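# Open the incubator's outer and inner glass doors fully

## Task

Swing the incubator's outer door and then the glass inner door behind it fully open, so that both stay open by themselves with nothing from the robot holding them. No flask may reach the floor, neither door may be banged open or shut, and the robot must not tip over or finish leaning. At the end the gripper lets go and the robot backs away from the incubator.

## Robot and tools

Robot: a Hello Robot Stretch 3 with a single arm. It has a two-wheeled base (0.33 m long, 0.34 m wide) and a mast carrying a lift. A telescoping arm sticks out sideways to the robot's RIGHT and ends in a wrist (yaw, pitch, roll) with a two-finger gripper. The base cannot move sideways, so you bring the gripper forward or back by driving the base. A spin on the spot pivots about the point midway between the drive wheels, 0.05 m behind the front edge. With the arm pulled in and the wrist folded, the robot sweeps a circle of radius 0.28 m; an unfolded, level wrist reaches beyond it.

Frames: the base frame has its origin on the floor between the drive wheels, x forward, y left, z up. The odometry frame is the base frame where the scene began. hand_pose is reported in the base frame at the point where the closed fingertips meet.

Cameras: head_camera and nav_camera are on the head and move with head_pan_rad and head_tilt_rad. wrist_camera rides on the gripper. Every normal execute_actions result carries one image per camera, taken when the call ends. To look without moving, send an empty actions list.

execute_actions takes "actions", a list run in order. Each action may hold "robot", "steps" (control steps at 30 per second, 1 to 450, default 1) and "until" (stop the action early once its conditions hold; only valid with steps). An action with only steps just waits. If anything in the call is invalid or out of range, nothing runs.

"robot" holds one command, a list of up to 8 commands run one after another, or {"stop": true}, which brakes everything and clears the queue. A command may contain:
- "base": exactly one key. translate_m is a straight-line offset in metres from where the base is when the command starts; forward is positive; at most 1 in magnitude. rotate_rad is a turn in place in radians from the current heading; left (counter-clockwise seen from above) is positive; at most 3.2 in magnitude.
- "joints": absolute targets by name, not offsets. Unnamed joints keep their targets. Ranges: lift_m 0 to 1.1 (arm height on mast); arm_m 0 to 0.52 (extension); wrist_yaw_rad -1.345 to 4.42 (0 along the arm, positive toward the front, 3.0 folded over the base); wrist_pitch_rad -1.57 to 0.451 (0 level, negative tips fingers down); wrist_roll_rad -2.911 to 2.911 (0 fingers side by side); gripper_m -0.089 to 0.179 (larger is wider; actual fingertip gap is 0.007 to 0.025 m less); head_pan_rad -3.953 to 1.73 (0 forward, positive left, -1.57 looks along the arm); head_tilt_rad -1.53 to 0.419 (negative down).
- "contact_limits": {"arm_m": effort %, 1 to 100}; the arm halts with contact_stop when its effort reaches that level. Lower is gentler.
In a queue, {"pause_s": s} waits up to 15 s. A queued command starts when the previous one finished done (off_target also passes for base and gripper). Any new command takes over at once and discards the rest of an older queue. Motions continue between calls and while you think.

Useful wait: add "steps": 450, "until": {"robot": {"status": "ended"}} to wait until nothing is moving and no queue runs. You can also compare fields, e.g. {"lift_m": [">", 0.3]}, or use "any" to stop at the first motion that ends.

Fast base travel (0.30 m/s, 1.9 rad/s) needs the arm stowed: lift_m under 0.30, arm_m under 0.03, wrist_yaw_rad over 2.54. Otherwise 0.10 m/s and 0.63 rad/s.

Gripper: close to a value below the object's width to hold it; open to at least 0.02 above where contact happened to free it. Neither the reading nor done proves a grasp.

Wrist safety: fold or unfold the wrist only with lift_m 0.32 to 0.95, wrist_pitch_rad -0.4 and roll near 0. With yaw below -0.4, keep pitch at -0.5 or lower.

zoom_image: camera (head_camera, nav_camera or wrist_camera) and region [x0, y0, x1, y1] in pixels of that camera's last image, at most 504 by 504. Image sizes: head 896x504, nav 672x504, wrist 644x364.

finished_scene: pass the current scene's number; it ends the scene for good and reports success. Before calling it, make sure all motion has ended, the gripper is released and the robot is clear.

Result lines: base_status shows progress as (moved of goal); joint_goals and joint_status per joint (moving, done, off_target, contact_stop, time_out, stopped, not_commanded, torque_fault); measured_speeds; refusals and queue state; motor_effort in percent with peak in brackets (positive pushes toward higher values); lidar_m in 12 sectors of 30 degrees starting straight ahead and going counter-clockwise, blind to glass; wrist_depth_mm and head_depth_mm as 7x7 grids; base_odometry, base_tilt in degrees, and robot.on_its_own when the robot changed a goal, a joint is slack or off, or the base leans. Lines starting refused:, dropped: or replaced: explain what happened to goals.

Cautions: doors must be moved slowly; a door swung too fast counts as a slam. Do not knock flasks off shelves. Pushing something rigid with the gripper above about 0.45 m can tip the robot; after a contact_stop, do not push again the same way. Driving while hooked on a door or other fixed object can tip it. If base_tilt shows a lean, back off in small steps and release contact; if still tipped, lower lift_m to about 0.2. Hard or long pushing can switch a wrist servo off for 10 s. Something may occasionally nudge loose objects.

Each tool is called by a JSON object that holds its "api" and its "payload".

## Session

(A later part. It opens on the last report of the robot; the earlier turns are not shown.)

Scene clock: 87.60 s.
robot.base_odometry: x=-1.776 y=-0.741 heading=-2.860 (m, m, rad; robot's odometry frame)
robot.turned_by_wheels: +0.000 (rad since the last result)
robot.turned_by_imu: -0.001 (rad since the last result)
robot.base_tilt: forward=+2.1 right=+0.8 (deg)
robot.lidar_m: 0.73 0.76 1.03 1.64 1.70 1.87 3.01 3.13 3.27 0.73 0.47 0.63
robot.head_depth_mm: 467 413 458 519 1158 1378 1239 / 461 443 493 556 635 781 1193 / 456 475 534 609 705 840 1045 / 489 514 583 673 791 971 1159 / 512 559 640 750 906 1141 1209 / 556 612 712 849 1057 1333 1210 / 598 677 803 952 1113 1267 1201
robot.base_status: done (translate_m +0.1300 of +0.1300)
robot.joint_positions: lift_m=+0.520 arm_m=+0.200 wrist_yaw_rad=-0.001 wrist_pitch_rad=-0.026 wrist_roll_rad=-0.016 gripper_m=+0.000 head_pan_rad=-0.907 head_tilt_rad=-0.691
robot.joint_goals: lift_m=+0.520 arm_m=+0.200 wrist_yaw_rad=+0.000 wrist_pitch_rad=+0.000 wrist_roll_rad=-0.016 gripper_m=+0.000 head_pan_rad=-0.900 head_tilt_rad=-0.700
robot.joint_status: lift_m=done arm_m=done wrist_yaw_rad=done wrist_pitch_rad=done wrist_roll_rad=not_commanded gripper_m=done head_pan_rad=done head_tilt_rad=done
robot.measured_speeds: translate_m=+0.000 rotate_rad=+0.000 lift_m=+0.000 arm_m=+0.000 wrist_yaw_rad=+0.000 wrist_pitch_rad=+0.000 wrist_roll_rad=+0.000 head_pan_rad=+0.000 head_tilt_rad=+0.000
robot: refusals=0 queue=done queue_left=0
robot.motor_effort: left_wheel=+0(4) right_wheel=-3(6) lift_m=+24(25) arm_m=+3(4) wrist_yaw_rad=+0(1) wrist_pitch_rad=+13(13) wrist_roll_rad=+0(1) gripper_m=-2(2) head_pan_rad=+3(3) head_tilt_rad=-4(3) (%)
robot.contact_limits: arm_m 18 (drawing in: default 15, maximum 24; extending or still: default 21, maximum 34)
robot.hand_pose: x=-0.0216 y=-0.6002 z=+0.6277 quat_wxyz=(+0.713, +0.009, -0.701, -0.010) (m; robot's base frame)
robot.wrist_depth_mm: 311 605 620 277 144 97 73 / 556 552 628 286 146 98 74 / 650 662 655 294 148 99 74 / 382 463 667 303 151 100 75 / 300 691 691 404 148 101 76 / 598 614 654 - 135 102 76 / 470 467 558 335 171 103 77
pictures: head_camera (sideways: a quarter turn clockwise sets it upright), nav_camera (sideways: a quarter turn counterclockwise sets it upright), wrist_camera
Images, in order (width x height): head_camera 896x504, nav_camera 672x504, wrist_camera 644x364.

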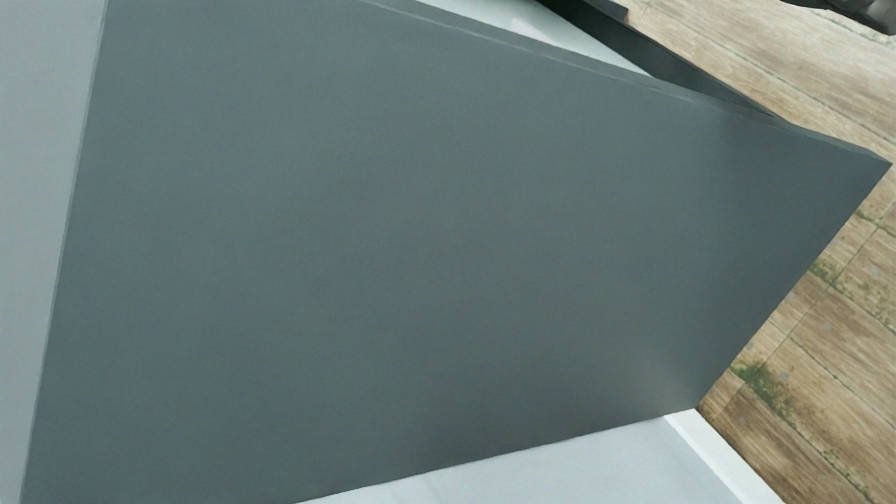

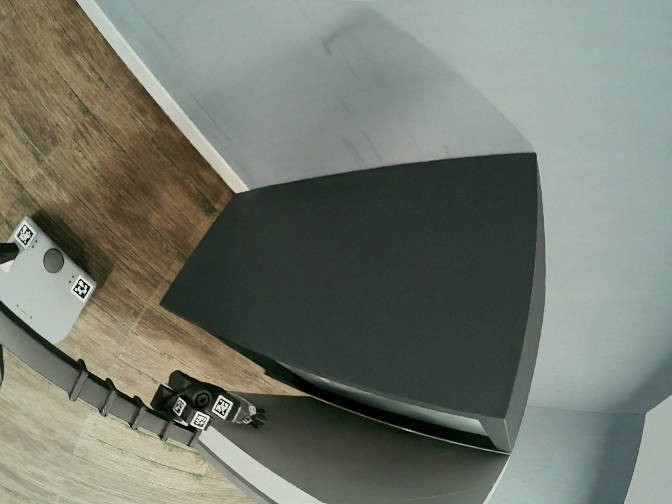

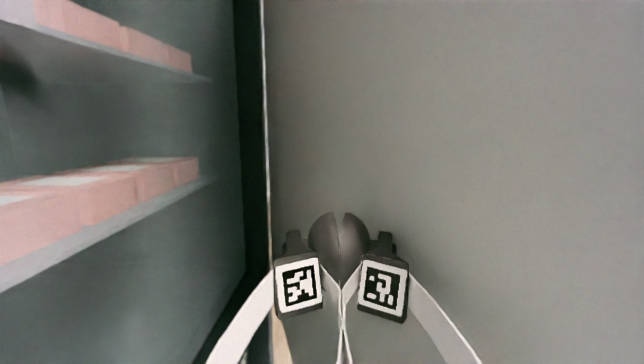

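{"api": "execute_actions", "payload": {"actions": [{"robot": [{"joints":{"arm_m":0.35},"contact_limits":{"arm_m":20}},{"base":{"translate_m":-0.12},"joints":{"arm_m":0.45},"contact_limits":{"arm_m":20}},{"base":{"translate_m":-0.08},"joints":{"arm_m":0.52,"head_pan_rad":-1.5},"contact_limits":{"arm_m":20}}], "steps": 300, "until": {"robot": {"queue": ["!=", "running"]}}},{"steps":30}]}}

Scene clock: 95.20 s.
robot.base_odometry: x=-1.584 y=-0.685 heading=-2.860 (m, m, rad; robot's odometry frame)
robot.turned_by_wheels: +0.000 (rad since the last result)
robot.turned_by_imu: -0.001 (rad since the last result)
robot.base_tilt: forward=+2.1 right=+0.7 (deg)
robot.lidar_m: 0.93 0.97 1.31 1.64 1.69 1.72 2.81 2.92 3.26 3.12 0.56 0.64
robot.head_depth_mm: 761 839 933 1053 1552 1412 1213 / 794 881 987 1110 1251 1409 - / 836 927 1048 1159 1627 1402 1213 / 877 985 1117 1294 1672 1403 1209 / 928 1046 1195 1394 1666 1397 1205 / 984 1103 1247 1394 1531 1380 1210 / 960 1066 1179 1281 1167 1034 1126
robot.base_status: done (translate_m -0.0800 of -0.0800)
robot.joint_positions: lift_m=+0.520 arm_m=+0.520 wrist_yaw_rad=+0.001 wrist_pitch_rad=-0.026 wrist_roll_rad=-0.016 gripper_m=+0.000 head_pan_rad=-1.493 head_tilt_rad=-0.691
robot.joint_goals: lift_m=+0.520 arm_m=+0.520 wrist_yaw_rad=+0.000 wrist_pitch_rad=+0.000 wrist_roll_rad=-0.016 gripper_m=+0.000 head_pan_rad=-1.500 head_tilt_rad=-0.700
robot.joint_status: lift_m=done arm_m=done wrist_yaw_rad=done wrist_pitch_rad=done wrist_roll_rad=not_commanded gripper_m=done head_pan_rad=done head_tilt_rad=done
robot.measured_speeds: translate_m=+0.000 rotate_rad=+0.000 lift_m=+0.000 arm_m=+0.000 wrist_yaw_rad=+0.000 wrist_pitch_rad=+0.000 wrist_roll_rad=+0.000 head_pan_rad=+0.000 head_tilt_rad=+0.000
robot: refusals=0 queue=done queue_left=0
robot.motor_effort: left_wheel=+1(4) right_wheel=-2(26) lift_m=+24(25) arm_m=+2(5) wrist_yaw_rad=-1(22) wrist_pitch_rad=+13(13) wrist_roll_rad=+1(1) gripper_m=-3(4) head_pan_rad=-3(29) head_tilt_rad=-3(4) (%)
robot.contact_limits: arm_m 20 (drawing in: default 15, maximum 24; extending or still: default 21, maximum 34)
robot.hand_pose: x=-0.0212 y=-0.9202 z=+0.6277 quat_wxyz=(+0.713, +0.010, -0.701, -0.009) (m; robot's base frame)
robot.wrist_depth_mm: 357 297 250 217 192 172 155 / 373 309 260 223 196 175 159 / 380 320 269 230 201 179 161 / 388 337 278 237 207 184 166 / 406 350 289 249 211 188 169 / 419 368 306 - 210 193 173 / 431 389 319 262 230 197 177
pictures: head_camera (sideways: a quarter turn clockwise sets it upright), nav_camera (sideways: a quarter turn counterclockwise sets it upright), wrist_camera
Images, in order (width x height): head_camera 896x504, nav_camera 672x504, wrist_camera 644x364.

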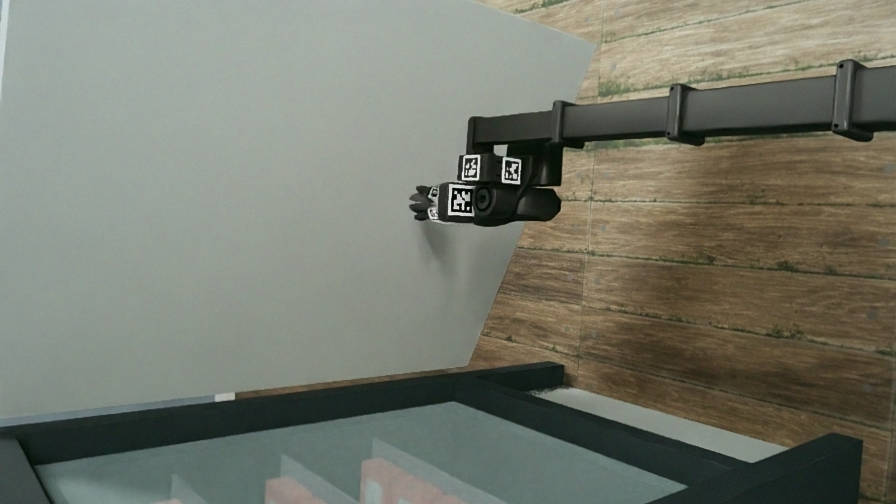

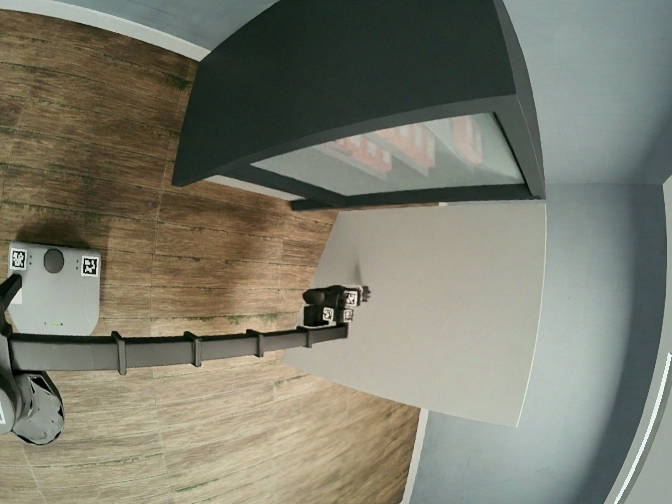

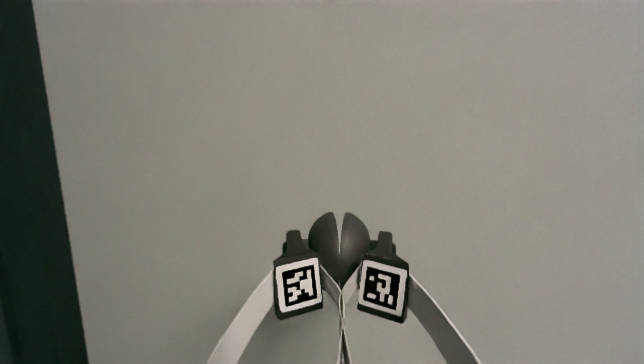

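{"api": "execute_actions", "payload": {"actions": [{"robot": [{"joints":{"arm_m":0.0}},{"base":{"rotate_rad":-1.25}},{"base":{"translate_m":0.36}},{"base":{"rotate_rad":1.25}},{"base":{"translate_m":-0.25}},{"joints":{"arm_m":0.3},"contact_limits":{"arm_m":20}}], "steps": 450, "until": {"robot": {"queue": ["!=", "running"]}}},{"steps": 300, "until": {"robot": {"queue": ["!=", "running"]}}}]}}

Scene clock: 119.03 s.
robot.base_odometry: x=-1.548 y=-0.319 heading=-2.860 (m, m, rad; robot's odometry frame)
robot.turned_by_wheels: +0.000 (rad since the last result)
robot.turned_by_imu: -0.016 (rad since the last result)
robot.base_tilt: forward=+2.1 right=+0.7 (deg)
robot.lidar_m: 0.49 1.11 1.49 1.98 1.88 2.74 2.66 2.77 2.90 2.78 0.76 0.49
robot.head_depth_mm: 698 780 887 1948 1690 1407 1218 / 696 781 888 1030 1207 1451 - / 694 777 884 1029 1193 1343 1215 / 693 777 885 1027 1220 1401 1211 / 690 778 880 1025 1219 1393 1209 / 691 776 883 1024 1219 1395 1204 / 690 776 883 1023 1241 1379 1199
robot.base_status: done (translate_m -0.2500 of -0.2500)
robot.joint_positions: lift_m=+0.520 arm_m=+0.300 wrist_yaw_rad=-0.001 wrist_pitch_rad=-0.026 wrist_roll_rad=-0.016 gripper_m=+0.000 head_pan_rad=-1.494 head_tilt_rad=-0.693
robot.joint_goals: lift_m=+0.520 arm_m=+0.300 wrist_yaw_rad=+0.000 wrist_pitch_rad=+0.000 wrist_roll_rad=-0.016 gripper_m=+0.000 head_pan_rad=-1.500 head_tilt_rad=-0.700
robot.joint_status: lift_m=done arm_m=done wrist_yaw_rad=done wrist_pitch_rad=done wrist_roll_rad=not_commanded gripper_m=done head_pan_rad=done head_tilt_rad=done
robot.measured_speeds: translate_m=+0.000 rotate_rad=+0.000 lift_m=+0.000 arm_m=+0.000 wrist_yaw_rad=+0.000 wrist_pitch_rad=+0.000 wrist_roll_rad=+0.000 head_pan_rad=+0.000 head_tilt_rad=+0.000
robot: refusals=0 queue=done queue_left=0
robot.motor_effort: left_wheel=-1(6) right_wheel=+1(29) lift_m=+23(25) arm_m=+3(11) wrist_yaw_rad=+1(19) wrist_pitch_rad=+13(17) wrist_roll_rad=+0(1) gripper_m=-3(3) head_pan_rad=-2(3) head_tilt_rad=-3(4) (%)
robot.contact_limits: arm_m 20 (drawing in: default 15, maximum 24; extending or still: default 21, maximum 34)
robot.hand_pose: x=-0.0217 y=-0.7002 z=+0.6277 quat_wxyz=(+0.713, +0.009, -0.701, -0.010) (m; robot's base frame)
robot.wrist_depth_mm: 264 266 269 272 274 277 282 / 272 274 277 278 282 286 291 / 279 280 285 287 290 296 301 / 287 291 294 297 300 304 - / 296 301 301 303 308 313 - / 306 308 311 - 319 323 - / 315 319 325 327 329 337 -
pictures: head_camera (sideways: a quarter turn clockwise sets it upright), nav_camera (sideways: a quarter turn counterclockwise sets it upright), wrist_camera
Images, in order (width x height): head_camera 896x504, nav_camera 672x504, wrist_camera 644x364.

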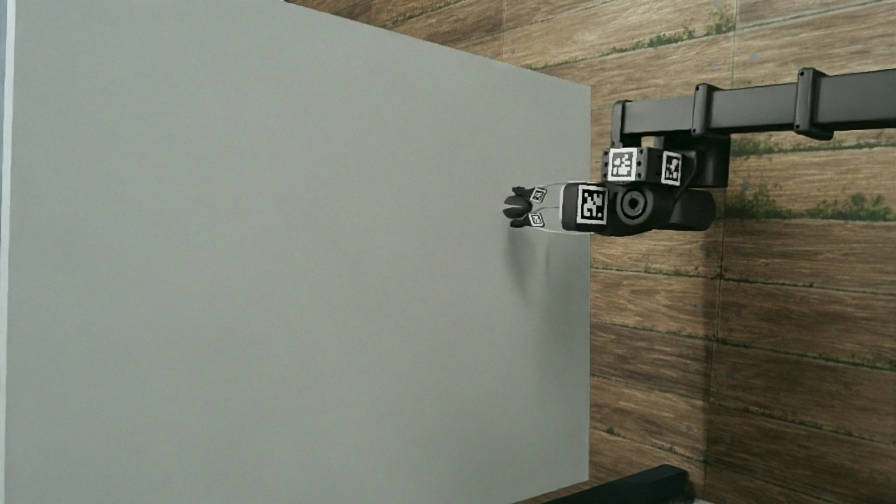

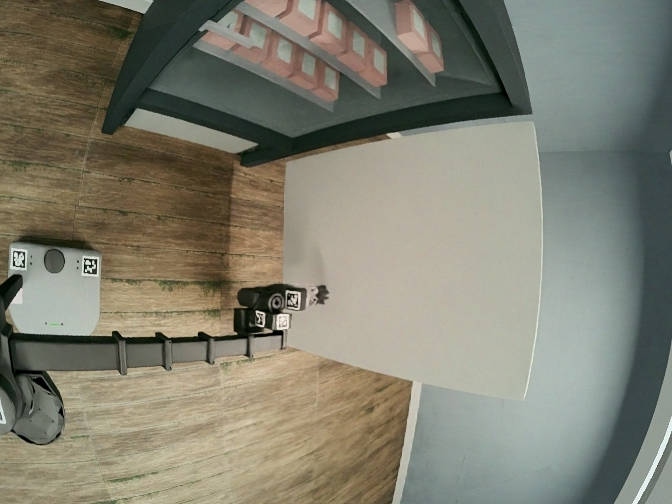

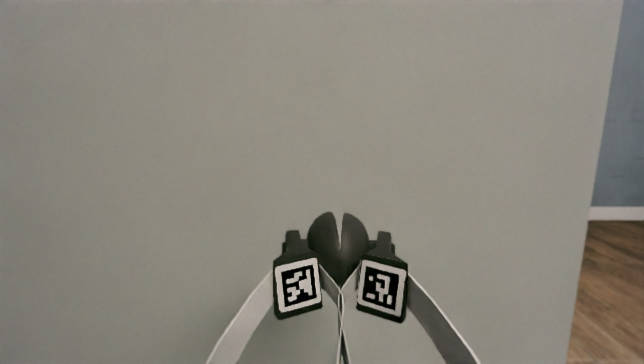

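{"api": "execute_actions", "payload": {"actions": [{"robot": [{"joints":{"arm_m":0.42},"contact_limits":{"arm_m":15}},{"joints":{"arm_m":0.52},"contact_limits":{"arm_m":15}}], "steps": 300, "until": {"robot": {"queue": ["!=", "running"]}}},{"steps":20}]}}

Scene clock: 123.80 s.
robot.base_odometry: x=-1.548 y=-0.319 heading=-2.860 (m, m, rad; robot's odometry frame)
robot.turned_by_wheels: +0.000 (rad since the last result)
robot.turned_by_imu: -0.001 (rad since the last result)
robot.base_tilt: forward=+2.1 right=+0.8 (deg)
robot.lidar_m: 0.49 1.12 1.50 1.98 1.88 2.75 2.65 2.76 2.91 2.78 0.76 0.49
robot.head_depth_mm: 860 2644 2692 2072 1679 1408 1214 / 833 940 1085 1301 1699 1410 - / 805 915 1044 1179 1623 1403 1210 / 787 885 1008 1163 1583 1401 1210 / 767 858 977 1130 1529 1404 1209 / 746 832 945 1086 1529 1403 1204 / 728 813 912 1049 1255 1380 1200
robot.base_status: done (translate_m -0.2500 of -0.2500)
robot.joint_positions: lift_m=+0.520 arm_m=+0.520 wrist_yaw_rad=+0.001 wrist_pitch_rad=-0.027 wrist_roll_rad=-0.016 gripper_m=+0.000 head_pan_rad=-1.494 head_tilt_rad=-0.693
robot.joint_goals: lift_m=+0.520 arm_m=+0.520 wrist_yaw_rad=+0.000 wrist_pitch_rad=+0.000 wrist_roll_rad=-0.016 gripper_m=+0.000 head_pan_rad=-1.500 head_tilt_rad=-0.700
robot.joint_status: lift_m=done arm_m=done wrist_yaw_rad=done wrist_pitch_rad=done wrist_roll_rad=not_commanded gripper_m=done head_pan_rad=done head_tilt_rad=done
robot.measured_speeds: translate_m=+0.000 rotate_rad=+0.000 lift_m=+0.000 arm_m=+0.000 wrist_yaw_rad=+0.000 wrist_pitch_rad=+0.000 wrist_roll_rad=+0.000 head_pan_rad=+0.000 head_tilt_rad=+0.000
robot: refusals=0 queue=done queue_left=0
robot.motor_effort: left_wheel=+0(2) right_wheel=+0(8) lift_m=+23(24) arm_m=+3(11) wrist_yaw_rad=-2(11) wrist_pitch_rad=+13(17) wrist_roll_rad=+0(1) gripper_m=-2(3) head_pan_rad=-3(3) head_tilt_rad=-4(3) (%)
robot.contact_limits: arm_m 15 (drawing in: default 15, maximum 24; extending or still: default 21, maximum 34)
robot.hand_pose: x=-0.0211 y=-0.9202 z=+0.6276 quat_wxyz=(+0.713, +0.010, -0.701, -0.009) (m; robot's base frame)
robot.wrist_depth_mm: 151 160 172 186 202 222 245 / 155 164 176 191 208 229 253 / 159 167 181 197 215 237 - / 163 172 186 203 223 246 - / 166 177 192 204 233 255 - / 172 183 196 - 245 267 - / 176 187 201 224 244 278 -
pictures: head_camera (sideways: a quarter turn clockwise sets it upright), nav_camera (sideways: a quarter turn counterclockwise sets it upright), wrist_camera
Images, in order (width x height): head_camera 896x504, nav_camera 672x504, wrist_camera 644x364.

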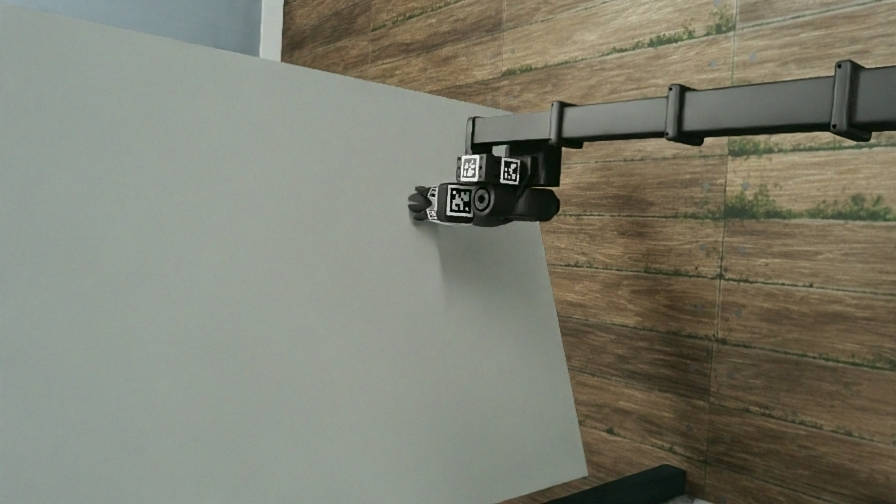

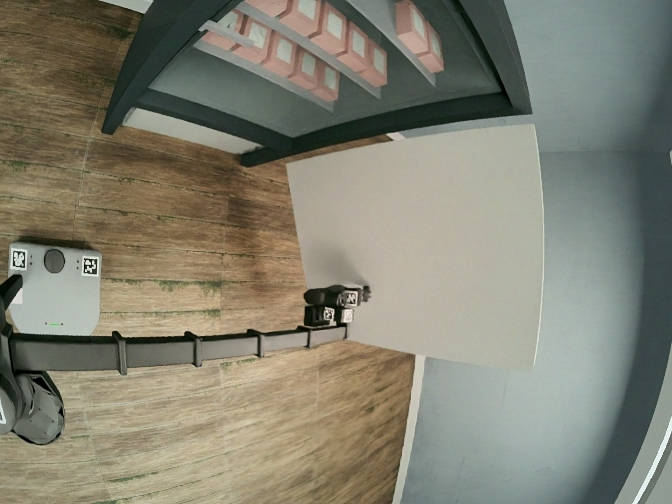

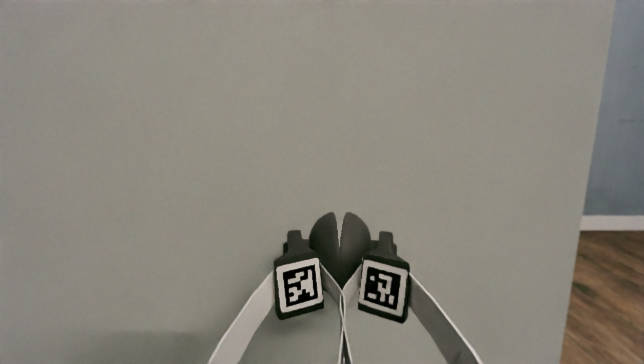

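{"api": "execute_actions", "payload": {"actions": [{"robot": {"base":{"translate_m":0.08}}, "steps": 100, "until": {"robot": {"status":"ended"}}},{"steps":15}]}}

Scene clock: 126.40 s.
robot.base_odometry: x=-1.624 y=-0.341 heading=-2.860 (m, m, rad; robot's odometry frame)
robot.turned_by_wheels: +0.000 (rad since the last result)
robot.turned_by_imu: -0.001 (rad since the last result)
robot.base_tilt: forward=+2.1 right=+0.8 (deg)
robot.lidar_m: 0.41 1.03 1.39 1.98 1.93 2.74 2.74 2.85 2.91 2.78 0.64 0.41
robot.head_depth_mm: 834 950 1121 2014 1691 1405 1221 / 811 916 1055 1220 1676 1411 - / 785 888 1016 1153 1634 1407 1213 / 765 862 980 1129 1575 1400 1212 / 745 834 946 1093 1536 1400 1212 / 724 807 917 1050 1234 1394 1202 / 704 784 888 1049 1167 1328 1201
robot.base_status: done (translate_m +0.0800 of +0.0800)
robot.joint_positions: lift_m=+0.520 arm_m=+0.520 wrist_yaw_rad=-0.002 wrist_pitch_rad=-0.027 wrist_roll_rad=-0.016 gripper_m=+0.000 head_pan_rad=-1.494 head_tilt_rad=-0.693
robot.joint_goals: lift_m=+0.520 arm_m=+0.520 wrist_yaw_rad=+0.000 wrist_pitch_rad=+0.000 wrist_roll_rad=-0.016 gripper_m=+0.000 head_pan_rad=-1.500 head_tilt_rad=-0.700
robot.joint_status: lift_m=done arm_m=done wrist_yaw_rad=done wrist_pitch_rad=done wrist_roll_rad=not_commanded gripper_m=done head_pan_rad=done head_tilt_rad=done
robot.measured_speeds: translate_m=+0.000 rotate_rad=+0.000 lift_m=+0.000 arm_m=+0.000 wrist_yaw_rad=+0.000 wrist_pitch_rad=+0.000 wrist_roll_rad=+0.000 head_pan_rad=+0.000 head_tilt_rad=+0.000
robot: refusals=0 queue=done queue_left=0
robot.motor_effort: left_wheel=-1(5) right_wheel=+1(12) lift_m=+24(24) arm_m=+3(3) wrist_yaw_rad=+1(10) wrist_pitch_rad=+13(13) wrist_roll_rad=+0(0) gripper_m=-3(3) head_pan_rad=-3(3) head_tilt_rad=-3(2) (%)
robot.contact_limits: arm_m 15 (drawing in: default 15, maximum 24; extending or still: default 21, maximum 34)
robot.hand_pose: x=-0.0219 y=-0.9202 z=+0.6276 quat_wxyz=(+0.713, +0.009, -0.701, -0.010) (m; robot's base frame)
robot.wrist_depth_mm: 132 139 151 163 179 197 219 / 135 143 155 167 184 203 228 / 138 146 158 173 190 211 236 / 141 150 163 178 197 219 247 / 145 154 168 179 205 228 257 / 149 159 172 - 218 237 271 / 153 163 175 196 215 247 283
pictures: head_camera (sideways: a quarter turn clockwise sets it upright), nav_camera (sideways: a quarter turn counterclockwise sets it upright), wrist_camera
Images, in order (width x height): head_camera 896x504, nav_camera 672x504, wrist_camera 644x364.

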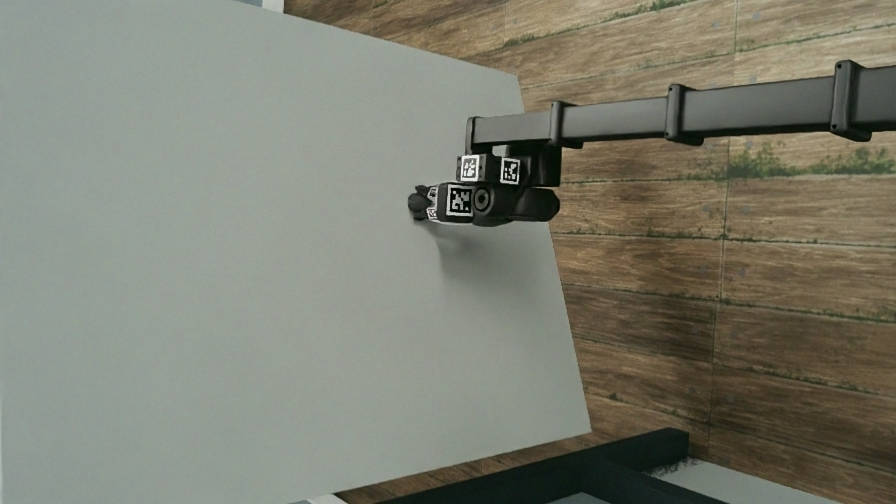

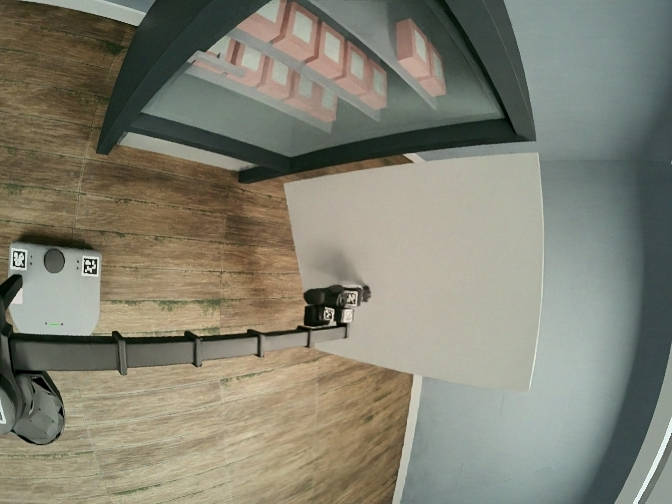

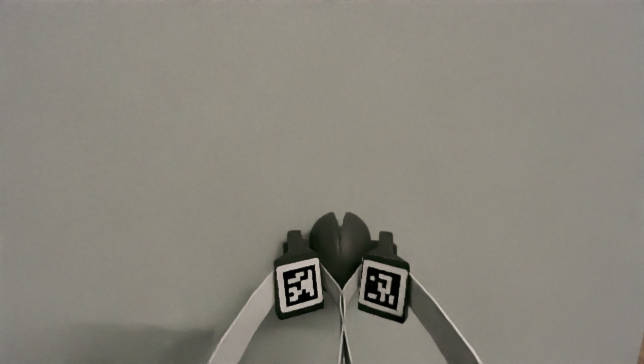

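Still yielding. A bit more.

{"api": "execute_actions", "payload": {"actions": [{"robot": {"base":{"translate_m":0.06}}, "steps": 100, "until": {"robot": {"status":"ended"}}},{"steps":15}]}}

Scene clock: 128.63 s.
robot.base_odometry: x=-1.682 y=-0.358 heading=-2.860 (m, m, rad; robot's odometry frame)
robot.turned_by_wheels: -0.001 (rad since the last result)
robot.turned_by_imu: -0.012 (rad since the last result)
robot.base_tilt: forward=+2.1 right=+0.7 (deg)
robot.lidar_m: 0.38 0.97 1.28 1.98 1.97 2.72 2.80 2.91 2.91 2.78 0.56 0.35
robot.head_depth_mm: 824 939 1081 1368 1683 1410 1217 / 800 903 1043 1210 1656 1404 - / 775 874 997 1119 1620 1409 1214 / 751 846 960 1119 1546 1405 1213 / 731 817 927 1071 1271 1397 1209 / 708 793 891 1028 1266 1392 1207 / 686 783 900 1011 1114 1081 1153
robot.base_status: done (translate_m +0.0600 of +0.0600)
robot.joint_positions: lift_m=+0.520 arm_m=+0.520 wrist_yaw_rad=-0.085 wrist_pitch_rad=-0.027 wrist_roll_rad=-0.016 gripper_m=+0.000 head_pan_rad=-1.494 head_tilt_rad=-0.693
robot.joint_goals: lift_m=+0.520 arm_m=+0.520 wrist_yaw_rad=-0.069 wrist_pitch_rad=+0.000 wrist_roll_rad=-0.016 gripper_m=+0.000 head_pan_rad=-1.500 head_tilt_rad=-0.700
robot.joint_status: lift_m=done arm_m=done wrist_yaw_rad=done wrist_pitch_rad=done wrist_roll_rad=not_commanded gripper_m=done head_pan_rad=done head_tilt_rad=done
robot.measured_speeds: translate_m=+0.000 rotate_rad=+0.001 lift_m=+0.000 arm_m=+0.000 wrist_yaw_rad=-0.040 wrist_pitch_rad=+0.000 wrist_roll_rad=+0.000 head_pan_rad=+0.000 head_tilt_rad=+0.000
robot: refusals=0 queue=done queue_left=0
robot.on_its_own: wrist_yaw_rad is held at -0.069, not at your +0.000, by its stall guard, which is still easing
robot.motor_effort: left_wheel=-7(18) right_wheel=+19(48) lift_m=+23(23) arm_m=+3(3) wrist_yaw_rad=+15(53) wrist_pitch_rad=+13(14) wrist_roll_rad=+1(1) gripper_m=-4(7) head_pan_rad=-2(3) head_tilt_rad=-3(3) (%)
robot.contact_limits: arm_m 15 (drawing in: default 15, maximum 24; extending or still: default 21, maximum 34)
robot.hand_pose: x=-0.0431 y=-0.9192 z=+0.6274 quat_wxyz=(+0.712, -0.020, -0.701, -0.040) (m; robot's base frame)
robot.wrist_depth_mm: 120 128 142 159 179 207 243 / 123 131 146 163 186 214 255 / 126 134 150 168 191 223 267 / 128 138 154 174 198 232 280 / 131 141 158 173 209 243 295 / 134 145 162 - 224 253 310 / 137 149 165 190 219 268 329
pictures: head_camera (sideways: a quarter turn clockwise sets it upright), nav_camera (sideways: a quarter turn counterclockwise sets it upright), wrist_camera
Images, in order (width x height): head_camera 896x504, nav_camera 672x504, wrist_camera 644x364.

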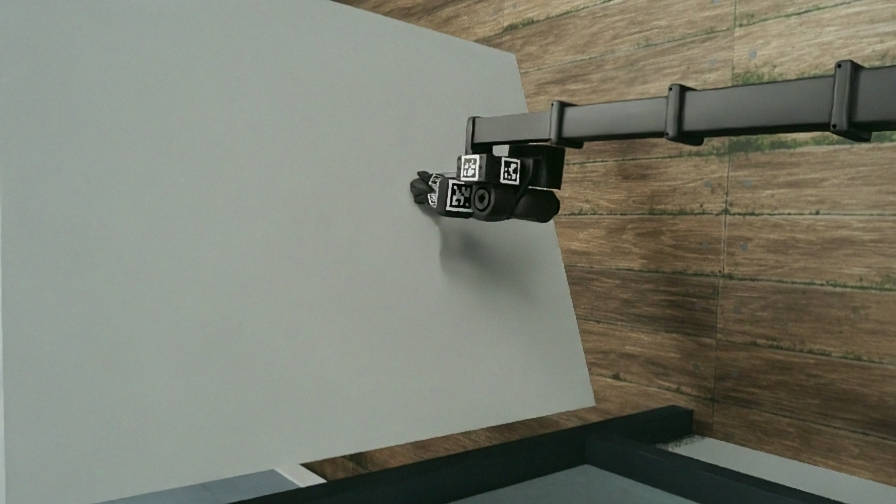

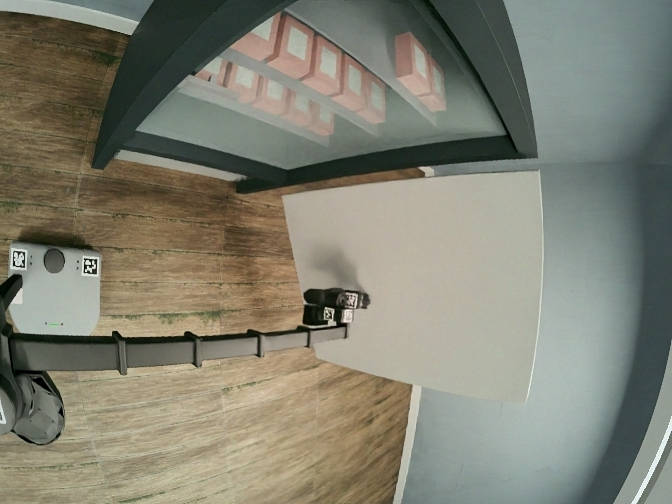

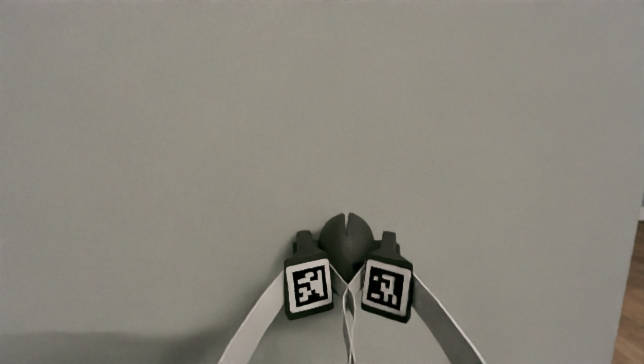

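{"api": "execute_actions", "payload": {"actions": [{"robot": [{"base":{"translate_m":-0.04}},{"base":{"translate_m":-0.42},"joints":{"arm_m":0.0,"wrist_yaw_rad":0}},{"base":{"rotate_rad":1.57},"joints":{"lift_m":0.66,"gripper_m":0.08,"head_pan_rad":-1.57,"head_tilt_rad":-0.5}},{"base":{"translate_m":-0.17},"joints":{"arm_m":0.2}}], "steps": 450, "until": {"robot": {"queue": ["!=", "running"]}}},{"steps": 200, "until": {"robot": {"queue": ["!=", "running"]}}}]}}

Scene clock: 143.10 s.
robot.base_odometry: x=-1.287 y=-0.067 heading=-1.290 (m, m, rad; robot's odometry frame)
robot.turned_by_wheels: +1.570 (rad since the last result)
robot.turned_by_imu: +1.557 (rad since the last result)
robot.base_tilt: forward=+2.1 right=+0.7 (deg)
robot.lidar_m: 2.14 1.86 2.45 2.34 2.43 2.75 2.62 2.06 0.88 0.80 1.45 1.93
robot.head_depth_mm: 1195 787 1119 1082 1184 1187 1301 / 1192 772 1108 1081 1180 1181 - / 1193 759 1104 1078 1134 1174 - / 1193 750 837 927 1055 1140 1270 / 1187 1264 1395 1559 1737 1561 1301 / 1181 1294 1418 1565 1760 1602 1333 / 1188 1292 1410 1557 1755 1602 1325
robot.base_status: done (translate_m -0.1700 of -0.1700)
robot.joint_positions: lift_m=+0.660 arm_m=+0.200 wrist_yaw_rad=+0.000 wrist_pitch_rad=-0.026 wrist_roll_rad=-0.016 gripper_m=+0.080 head_pan_rad=-1.563 head_tilt_rad=-0.507
robot.joint_goals: lift_m=+0.660 arm_m=+0.200 wrist_yaw_rad=+0.000 wrist_pitch_rad=+0.000 wrist_roll_rad=-0.016 gripper_m=+0.080 head_pan_rad=-1.570 head_tilt_rad=-0.500
robot.joint_status: lift_m=done arm_m=done wrist_yaw_rad=done wrist_pitch_rad=done wrist_roll_rad=not_commanded gripper_m=done head_pan_rad=done head_tilt_rad=done
robot.measured_speeds: translate_m=+0.000 rotate_rad=+0.000 lift_m=+0.000 arm_m=+0.000 wrist_yaw_rad=+0.000 wrist_pitch_rad=+0.000 wrist_roll_rad=+0.000 head_pan_rad=+0.000 head_tilt_rad=+0.000
robot: refusals=0 queue=done queue_left=0
robot.motor_effort: left_wheel=-2(10) right_wheel=+3(33) lift_m=+25(27) arm_m=+3(7) wrist_yaw_rad=-1(43) wrist_pitch_rad=+13(15) wrist_roll_rad=+0(0) gripper_m=+0(79) head_pan_rad=-3(8) head_tilt_rad=+2(14) (%)
robot.hand_pose: x=-0.0214 y=-0.6002 z=+0.7678 quat_wxyz=(+0.713, +0.010, -0.701, -0.009) (m; robot's base frame)
robot.wrist_depth_mm: 933 921 911 382 511 514 449 / 959 938 951 391 809 819 657 / 982 984 971 405 847 832 616 / - - 996 410 482 873 621 / - - - 428 804 728 618 / - - 395 443 505 493 497 / - - - 453 689 691 653
pictures: head_camera (sideways: a quarter turn clockwise sets it upright), nav_camera (sideways: a quarter turn counterclockwise sets it upright), wrist_camera
Images, in order (width x height): head_camera 896x504, nav_camera 672x504, wrist_camera 644x364.

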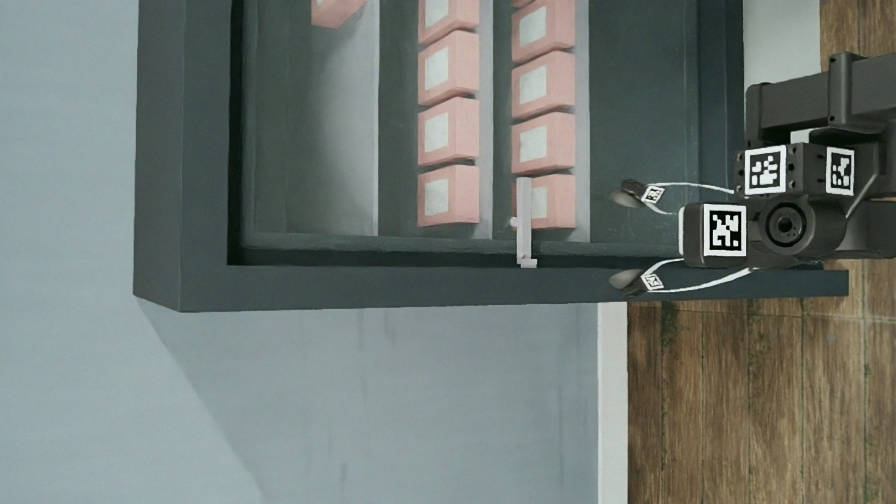

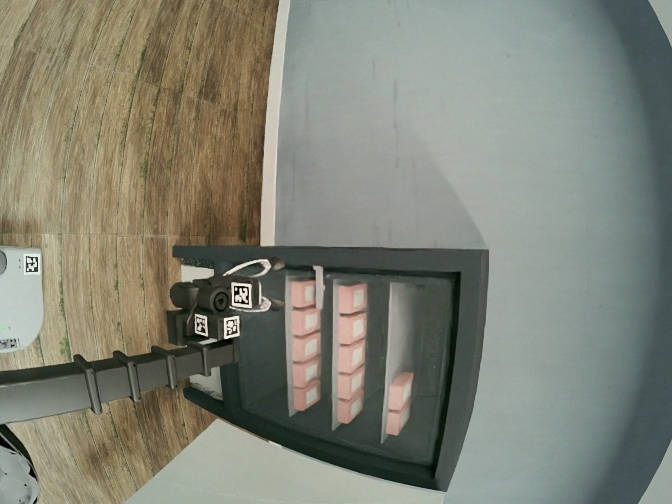

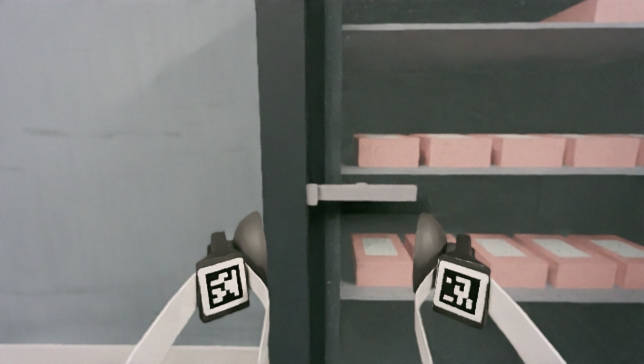

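{"api": "execute_actions", "payload": {"actions": [{"robot":[{"base":{"translate_m":-0.02},"joints":{"wrist_roll_rad":1.57,"lift_m":0.655,"gripper_m":0.08}},{"joints":{"arm_m":0.38},"contact_limits":{"arm_m":15}}],"steps":450,"until":{"robot":{"status":"ended"}}}]}}

Scene clock: 148.90 s.
robot.base_odometry: x=-1.293 y=-0.047 heading=-1.290 (m, m, rad; robot's odometry frame)
robot.turned_by_wheels: +0.000 (rad since the last result)
robot.turned_by_imu: -0.001 (rad since the last result)
robot.base_tilt: forward=+2.1 right=+0.7 (deg)
robot.lidar_m: 2.15 1.88 2.45 2.34 2.43 2.73 2.60 2.06 0.89 0.80 1.44 1.94
robot.head_depth_mm: 1204 785 1038 1081 1187 1175 1313 / 1199 770 1109 1082 1165 1198 - / 1202 763 1105 1080 1129 1154 1300 / 1200 781 857 1002 1041 1147 1299 / 1189 1150 805 1514 1700 1511 1297 / 1184 1298 1424 1557 1755 1604 1327 / 1179 1294 1405 1568 1745 1595 1332
robot.base_status: done (translate_m -0.0200 of -0.0200)
robot.joint_positions: lift_m=+0.655 arm_m=+0.380 wrist_yaw_rad=+0.000 wrist_pitch_rad=-0.026 wrist_roll_rad=+1.569 gripper_m=+0.080 head_pan_rad=-1.563 head_tilt_rad=-0.507
robot.joint_goals: lift_m=+0.655 arm_m=+0.380 wrist_yaw_rad=+0.000 wrist_pitch_rad=+0.000 wrist_roll_rad=+1.570 gripper_m=+0.080 head_pan_rad=-1.570 head_tilt_rad=-0.500
robot.joint_status: lift_m=done arm_m=done wrist_yaw_rad=done wrist_pitch_rad=done wrist_roll_rad=done gripper_m=done head_pan_rad=done head_tilt_rad=done
robot.measured_speeds: translate_m=+0.000 rotate_rad=+0.000 lift_m=+0.000 arm_m=+0.000 wrist_yaw_rad=+0.000 wrist_pitch_rad=+0.000 wrist_roll_rad=+0.000 head_pan_rad=+0.000 head_tilt_rad=+0.000
robot: refusals=0 queue=done queue_left=0
robot.motor_effort: left_wheel=-2(5) right_wheel=+3(6) lift_m=+16(23) arm_m=+2(4) wrist_yaw_rad=+0(1) wrist_pitch_rad=+13(12) wrist_roll_rad=+1(3) gripper_m=+0(0) head_pan_rad=-3(3) head_tilt_rad=+2(2) (%)
robot.contact_limits: arm_m 15 (drawing in: default 15, maximum 24; extending or still: default 21, maximum 34)
robot.hand_pose: x=-0.0213 y=-0.7802 z=+0.7630 quat_wxyz=(+0.001, +0.000, -1.000, -0.013) (m; robot's base frame)
robot.wrist_depth_mm: 408 310 626 276 633 275 419 / 419 308 614 396 655 288 422 / 417 306 620 284 673 288 420 / 405 329 472 289 497 298 401 / 258 255 279 243 245 242 241 / 244 244 - 235 244 241 242 / 199 200 198 199 198 198 197
pictures: head_camera (sideways: a quarter turn clockwise sets it upright), nav_camera (sideways: a quarter turn counterclockwise sets it upright), wrist_camera
Images, in order (width x height): head_camera 896x504, nav_camera 672x504, wrist_camera 644x364.

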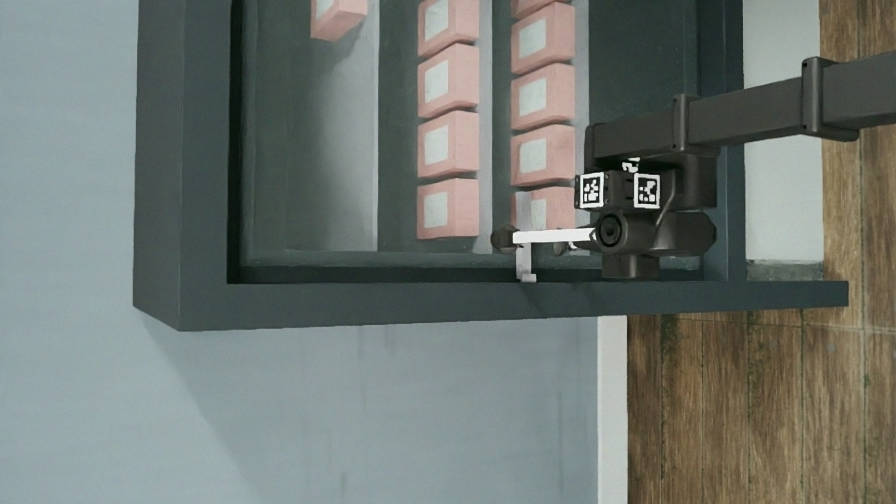

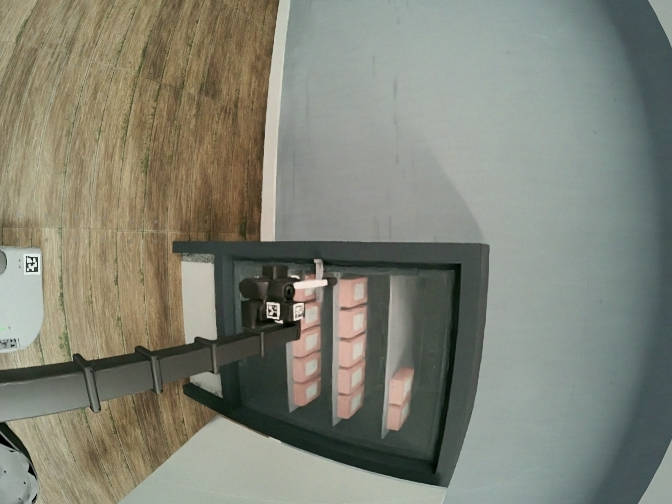

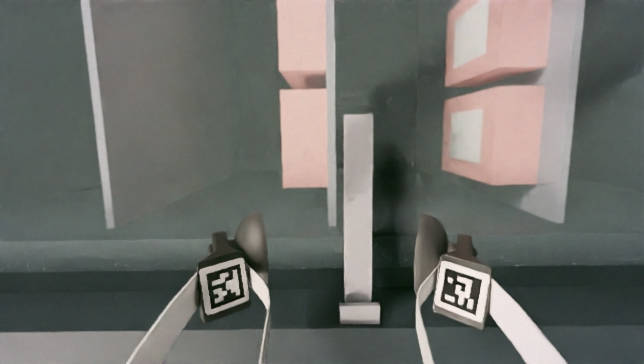

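{"api": "execute_actions", "payload": {"actions": [{"robot":[{"joints":{"lift_m":0.646}},{"joints":{"arm_m":0.45},"contact_limits":{"arm_m":15}}],"steps":450,"until":{"robot":{"status":"ended"}}}]}}

Scene clock: 150.93 s.
robot.base_odometry: x=-1.293 y=-0.047 heading=-1.290 (m, m, rad; robot's odometry frame)
robot.turned_by_wheels: +0.000 (rad since the last result)
robot.turned_by_imu: -0.002 (rad since the last result)
robot.base_tilt: forward=+1.8 right=+0.4 (deg)
robot.lidar_m: 2.16 1.88 2.44 2.34 2.43 2.72 2.60 2.07 0.89 0.80 1.45 1.93
robot.head_depth_mm: 1217 807 1058 1102 1195 1182 1307 / 1203 802 1143 1093 1193 1181 - / 1204 804 1133 1095 1147 1171 1311 / 1200 799 977 1016 1032 1157 1300 / 1201 1256 809 900 1704 1525 1304 / 1201 1303 1424 1568 1758 1612 1343 / 1191 1297 1423 1574 1746 1612 1332
robot.base_status: done (translate_m -0.0200 of -0.0200)
robot.joint_positions: lift_m=+0.646 arm_m=+0.432 wrist_yaw_rad=+0.011 wrist_pitch_rad=-0.033 wrist_roll_rad=+1.569 gripper_m=+0.080 head_pan_rad=-1.563 head_tilt_rad=-0.506
robot.joint_goals: lift_m=+0.646 arm_m=+0.433 wrist_yaw_rad=+0.000 wrist_pitch_rad=+0.000 wrist_roll_rad=+1.570 gripper_m=+0.080 head_pan_rad=-1.570 head_tilt_rad=-0.500
robot.joint_status: lift_m=done arm_m=contact_stop wrist_yaw_rad=done wrist_pitch_rad=done wrist_roll_rad=done gripper_m=done head_pan_rad=done head_tilt_rad=done
robot.measured_speeds: translate_m=+0.000 rotate_rad=+0.002 lift_m=+0.000 arm_m=-0.009 wrist_yaw_rad=+0.100 wrist_pitch_rad=-0.048 wrist_roll_rad=+0.000 head_pan_rad=+0.000 head_tilt_rad=+0.000
robot: refusals=0 queue=dropped queue_left=0
robot.on_its_own: arm_m is slack since a contact_stop, until your next command for it (your +0.450 is given up)
robot.motor_effort: left_wheel=-2(3) right_wheel=+1(3) lift_m=+18(19) arm_m=+7(17) wrist_yaw_rad=-13(12) wrist_pitch_rad=+18(19) wrist_roll_rad=+1(1) gripper_m=-3(4) head_pan_rad=-3(3) head_tilt_rad=+2(2) (%)
robot.contact_limits: arm_m 15 (drawing in: default 15, maximum 24; extending or still: default 21, maximum 34)
robot.hand_pose: x=-0.0185 y=-0.8327 z=+0.7522 quat_wxyz=(+0.001, +0.006, -1.000, -0.017) (m; robot's base frame)
robot.wrist_depth_mm: 224 324 560 230 589 256 225 / 229 317 563 315 600 278 230 / 239 318 558 237 583 258 237 / 244 315 439 243 408 279 243 / 238 260 283 229 247 244 232 / 197 197 - 195 195 195 196 / 195 194 192 182 180 179 187
pictures: head_camera (sideways: a quarter turn clockwise sets it upright), nav_camera (sideways: a quarter turn counterclockwise sets it upright), wrist_camera
Images, in order (width x height): head_camera 896x504, nav_camera 672x504, wrist_camera 644x364.

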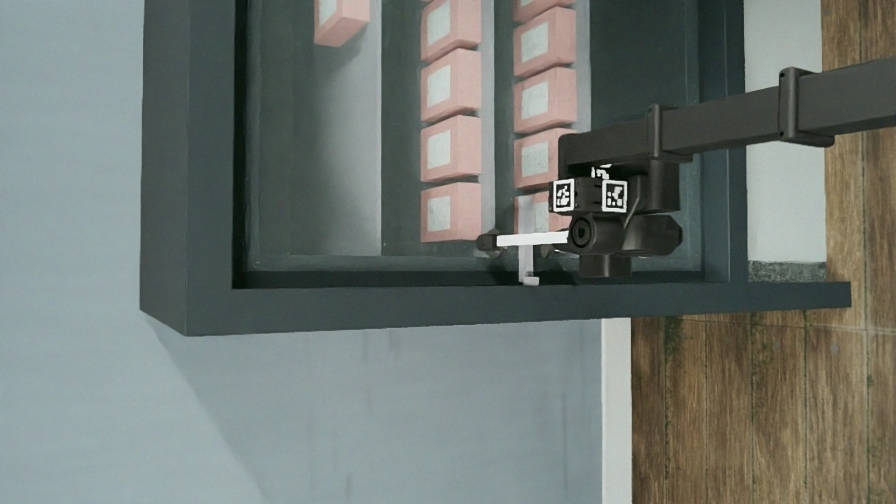

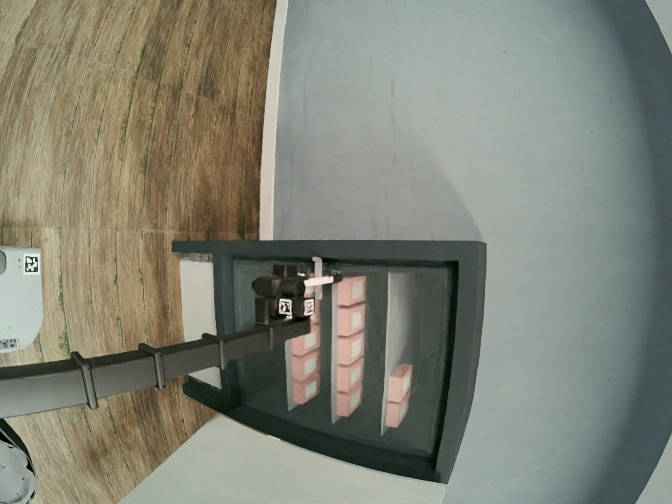

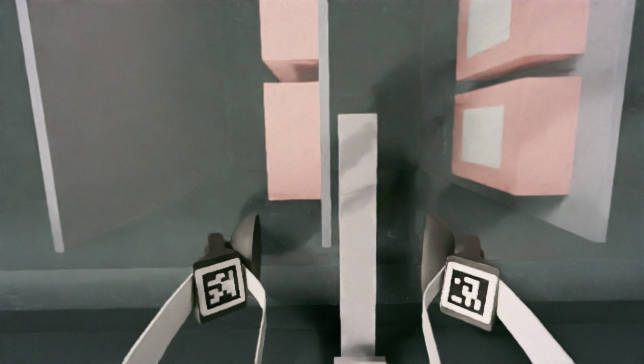

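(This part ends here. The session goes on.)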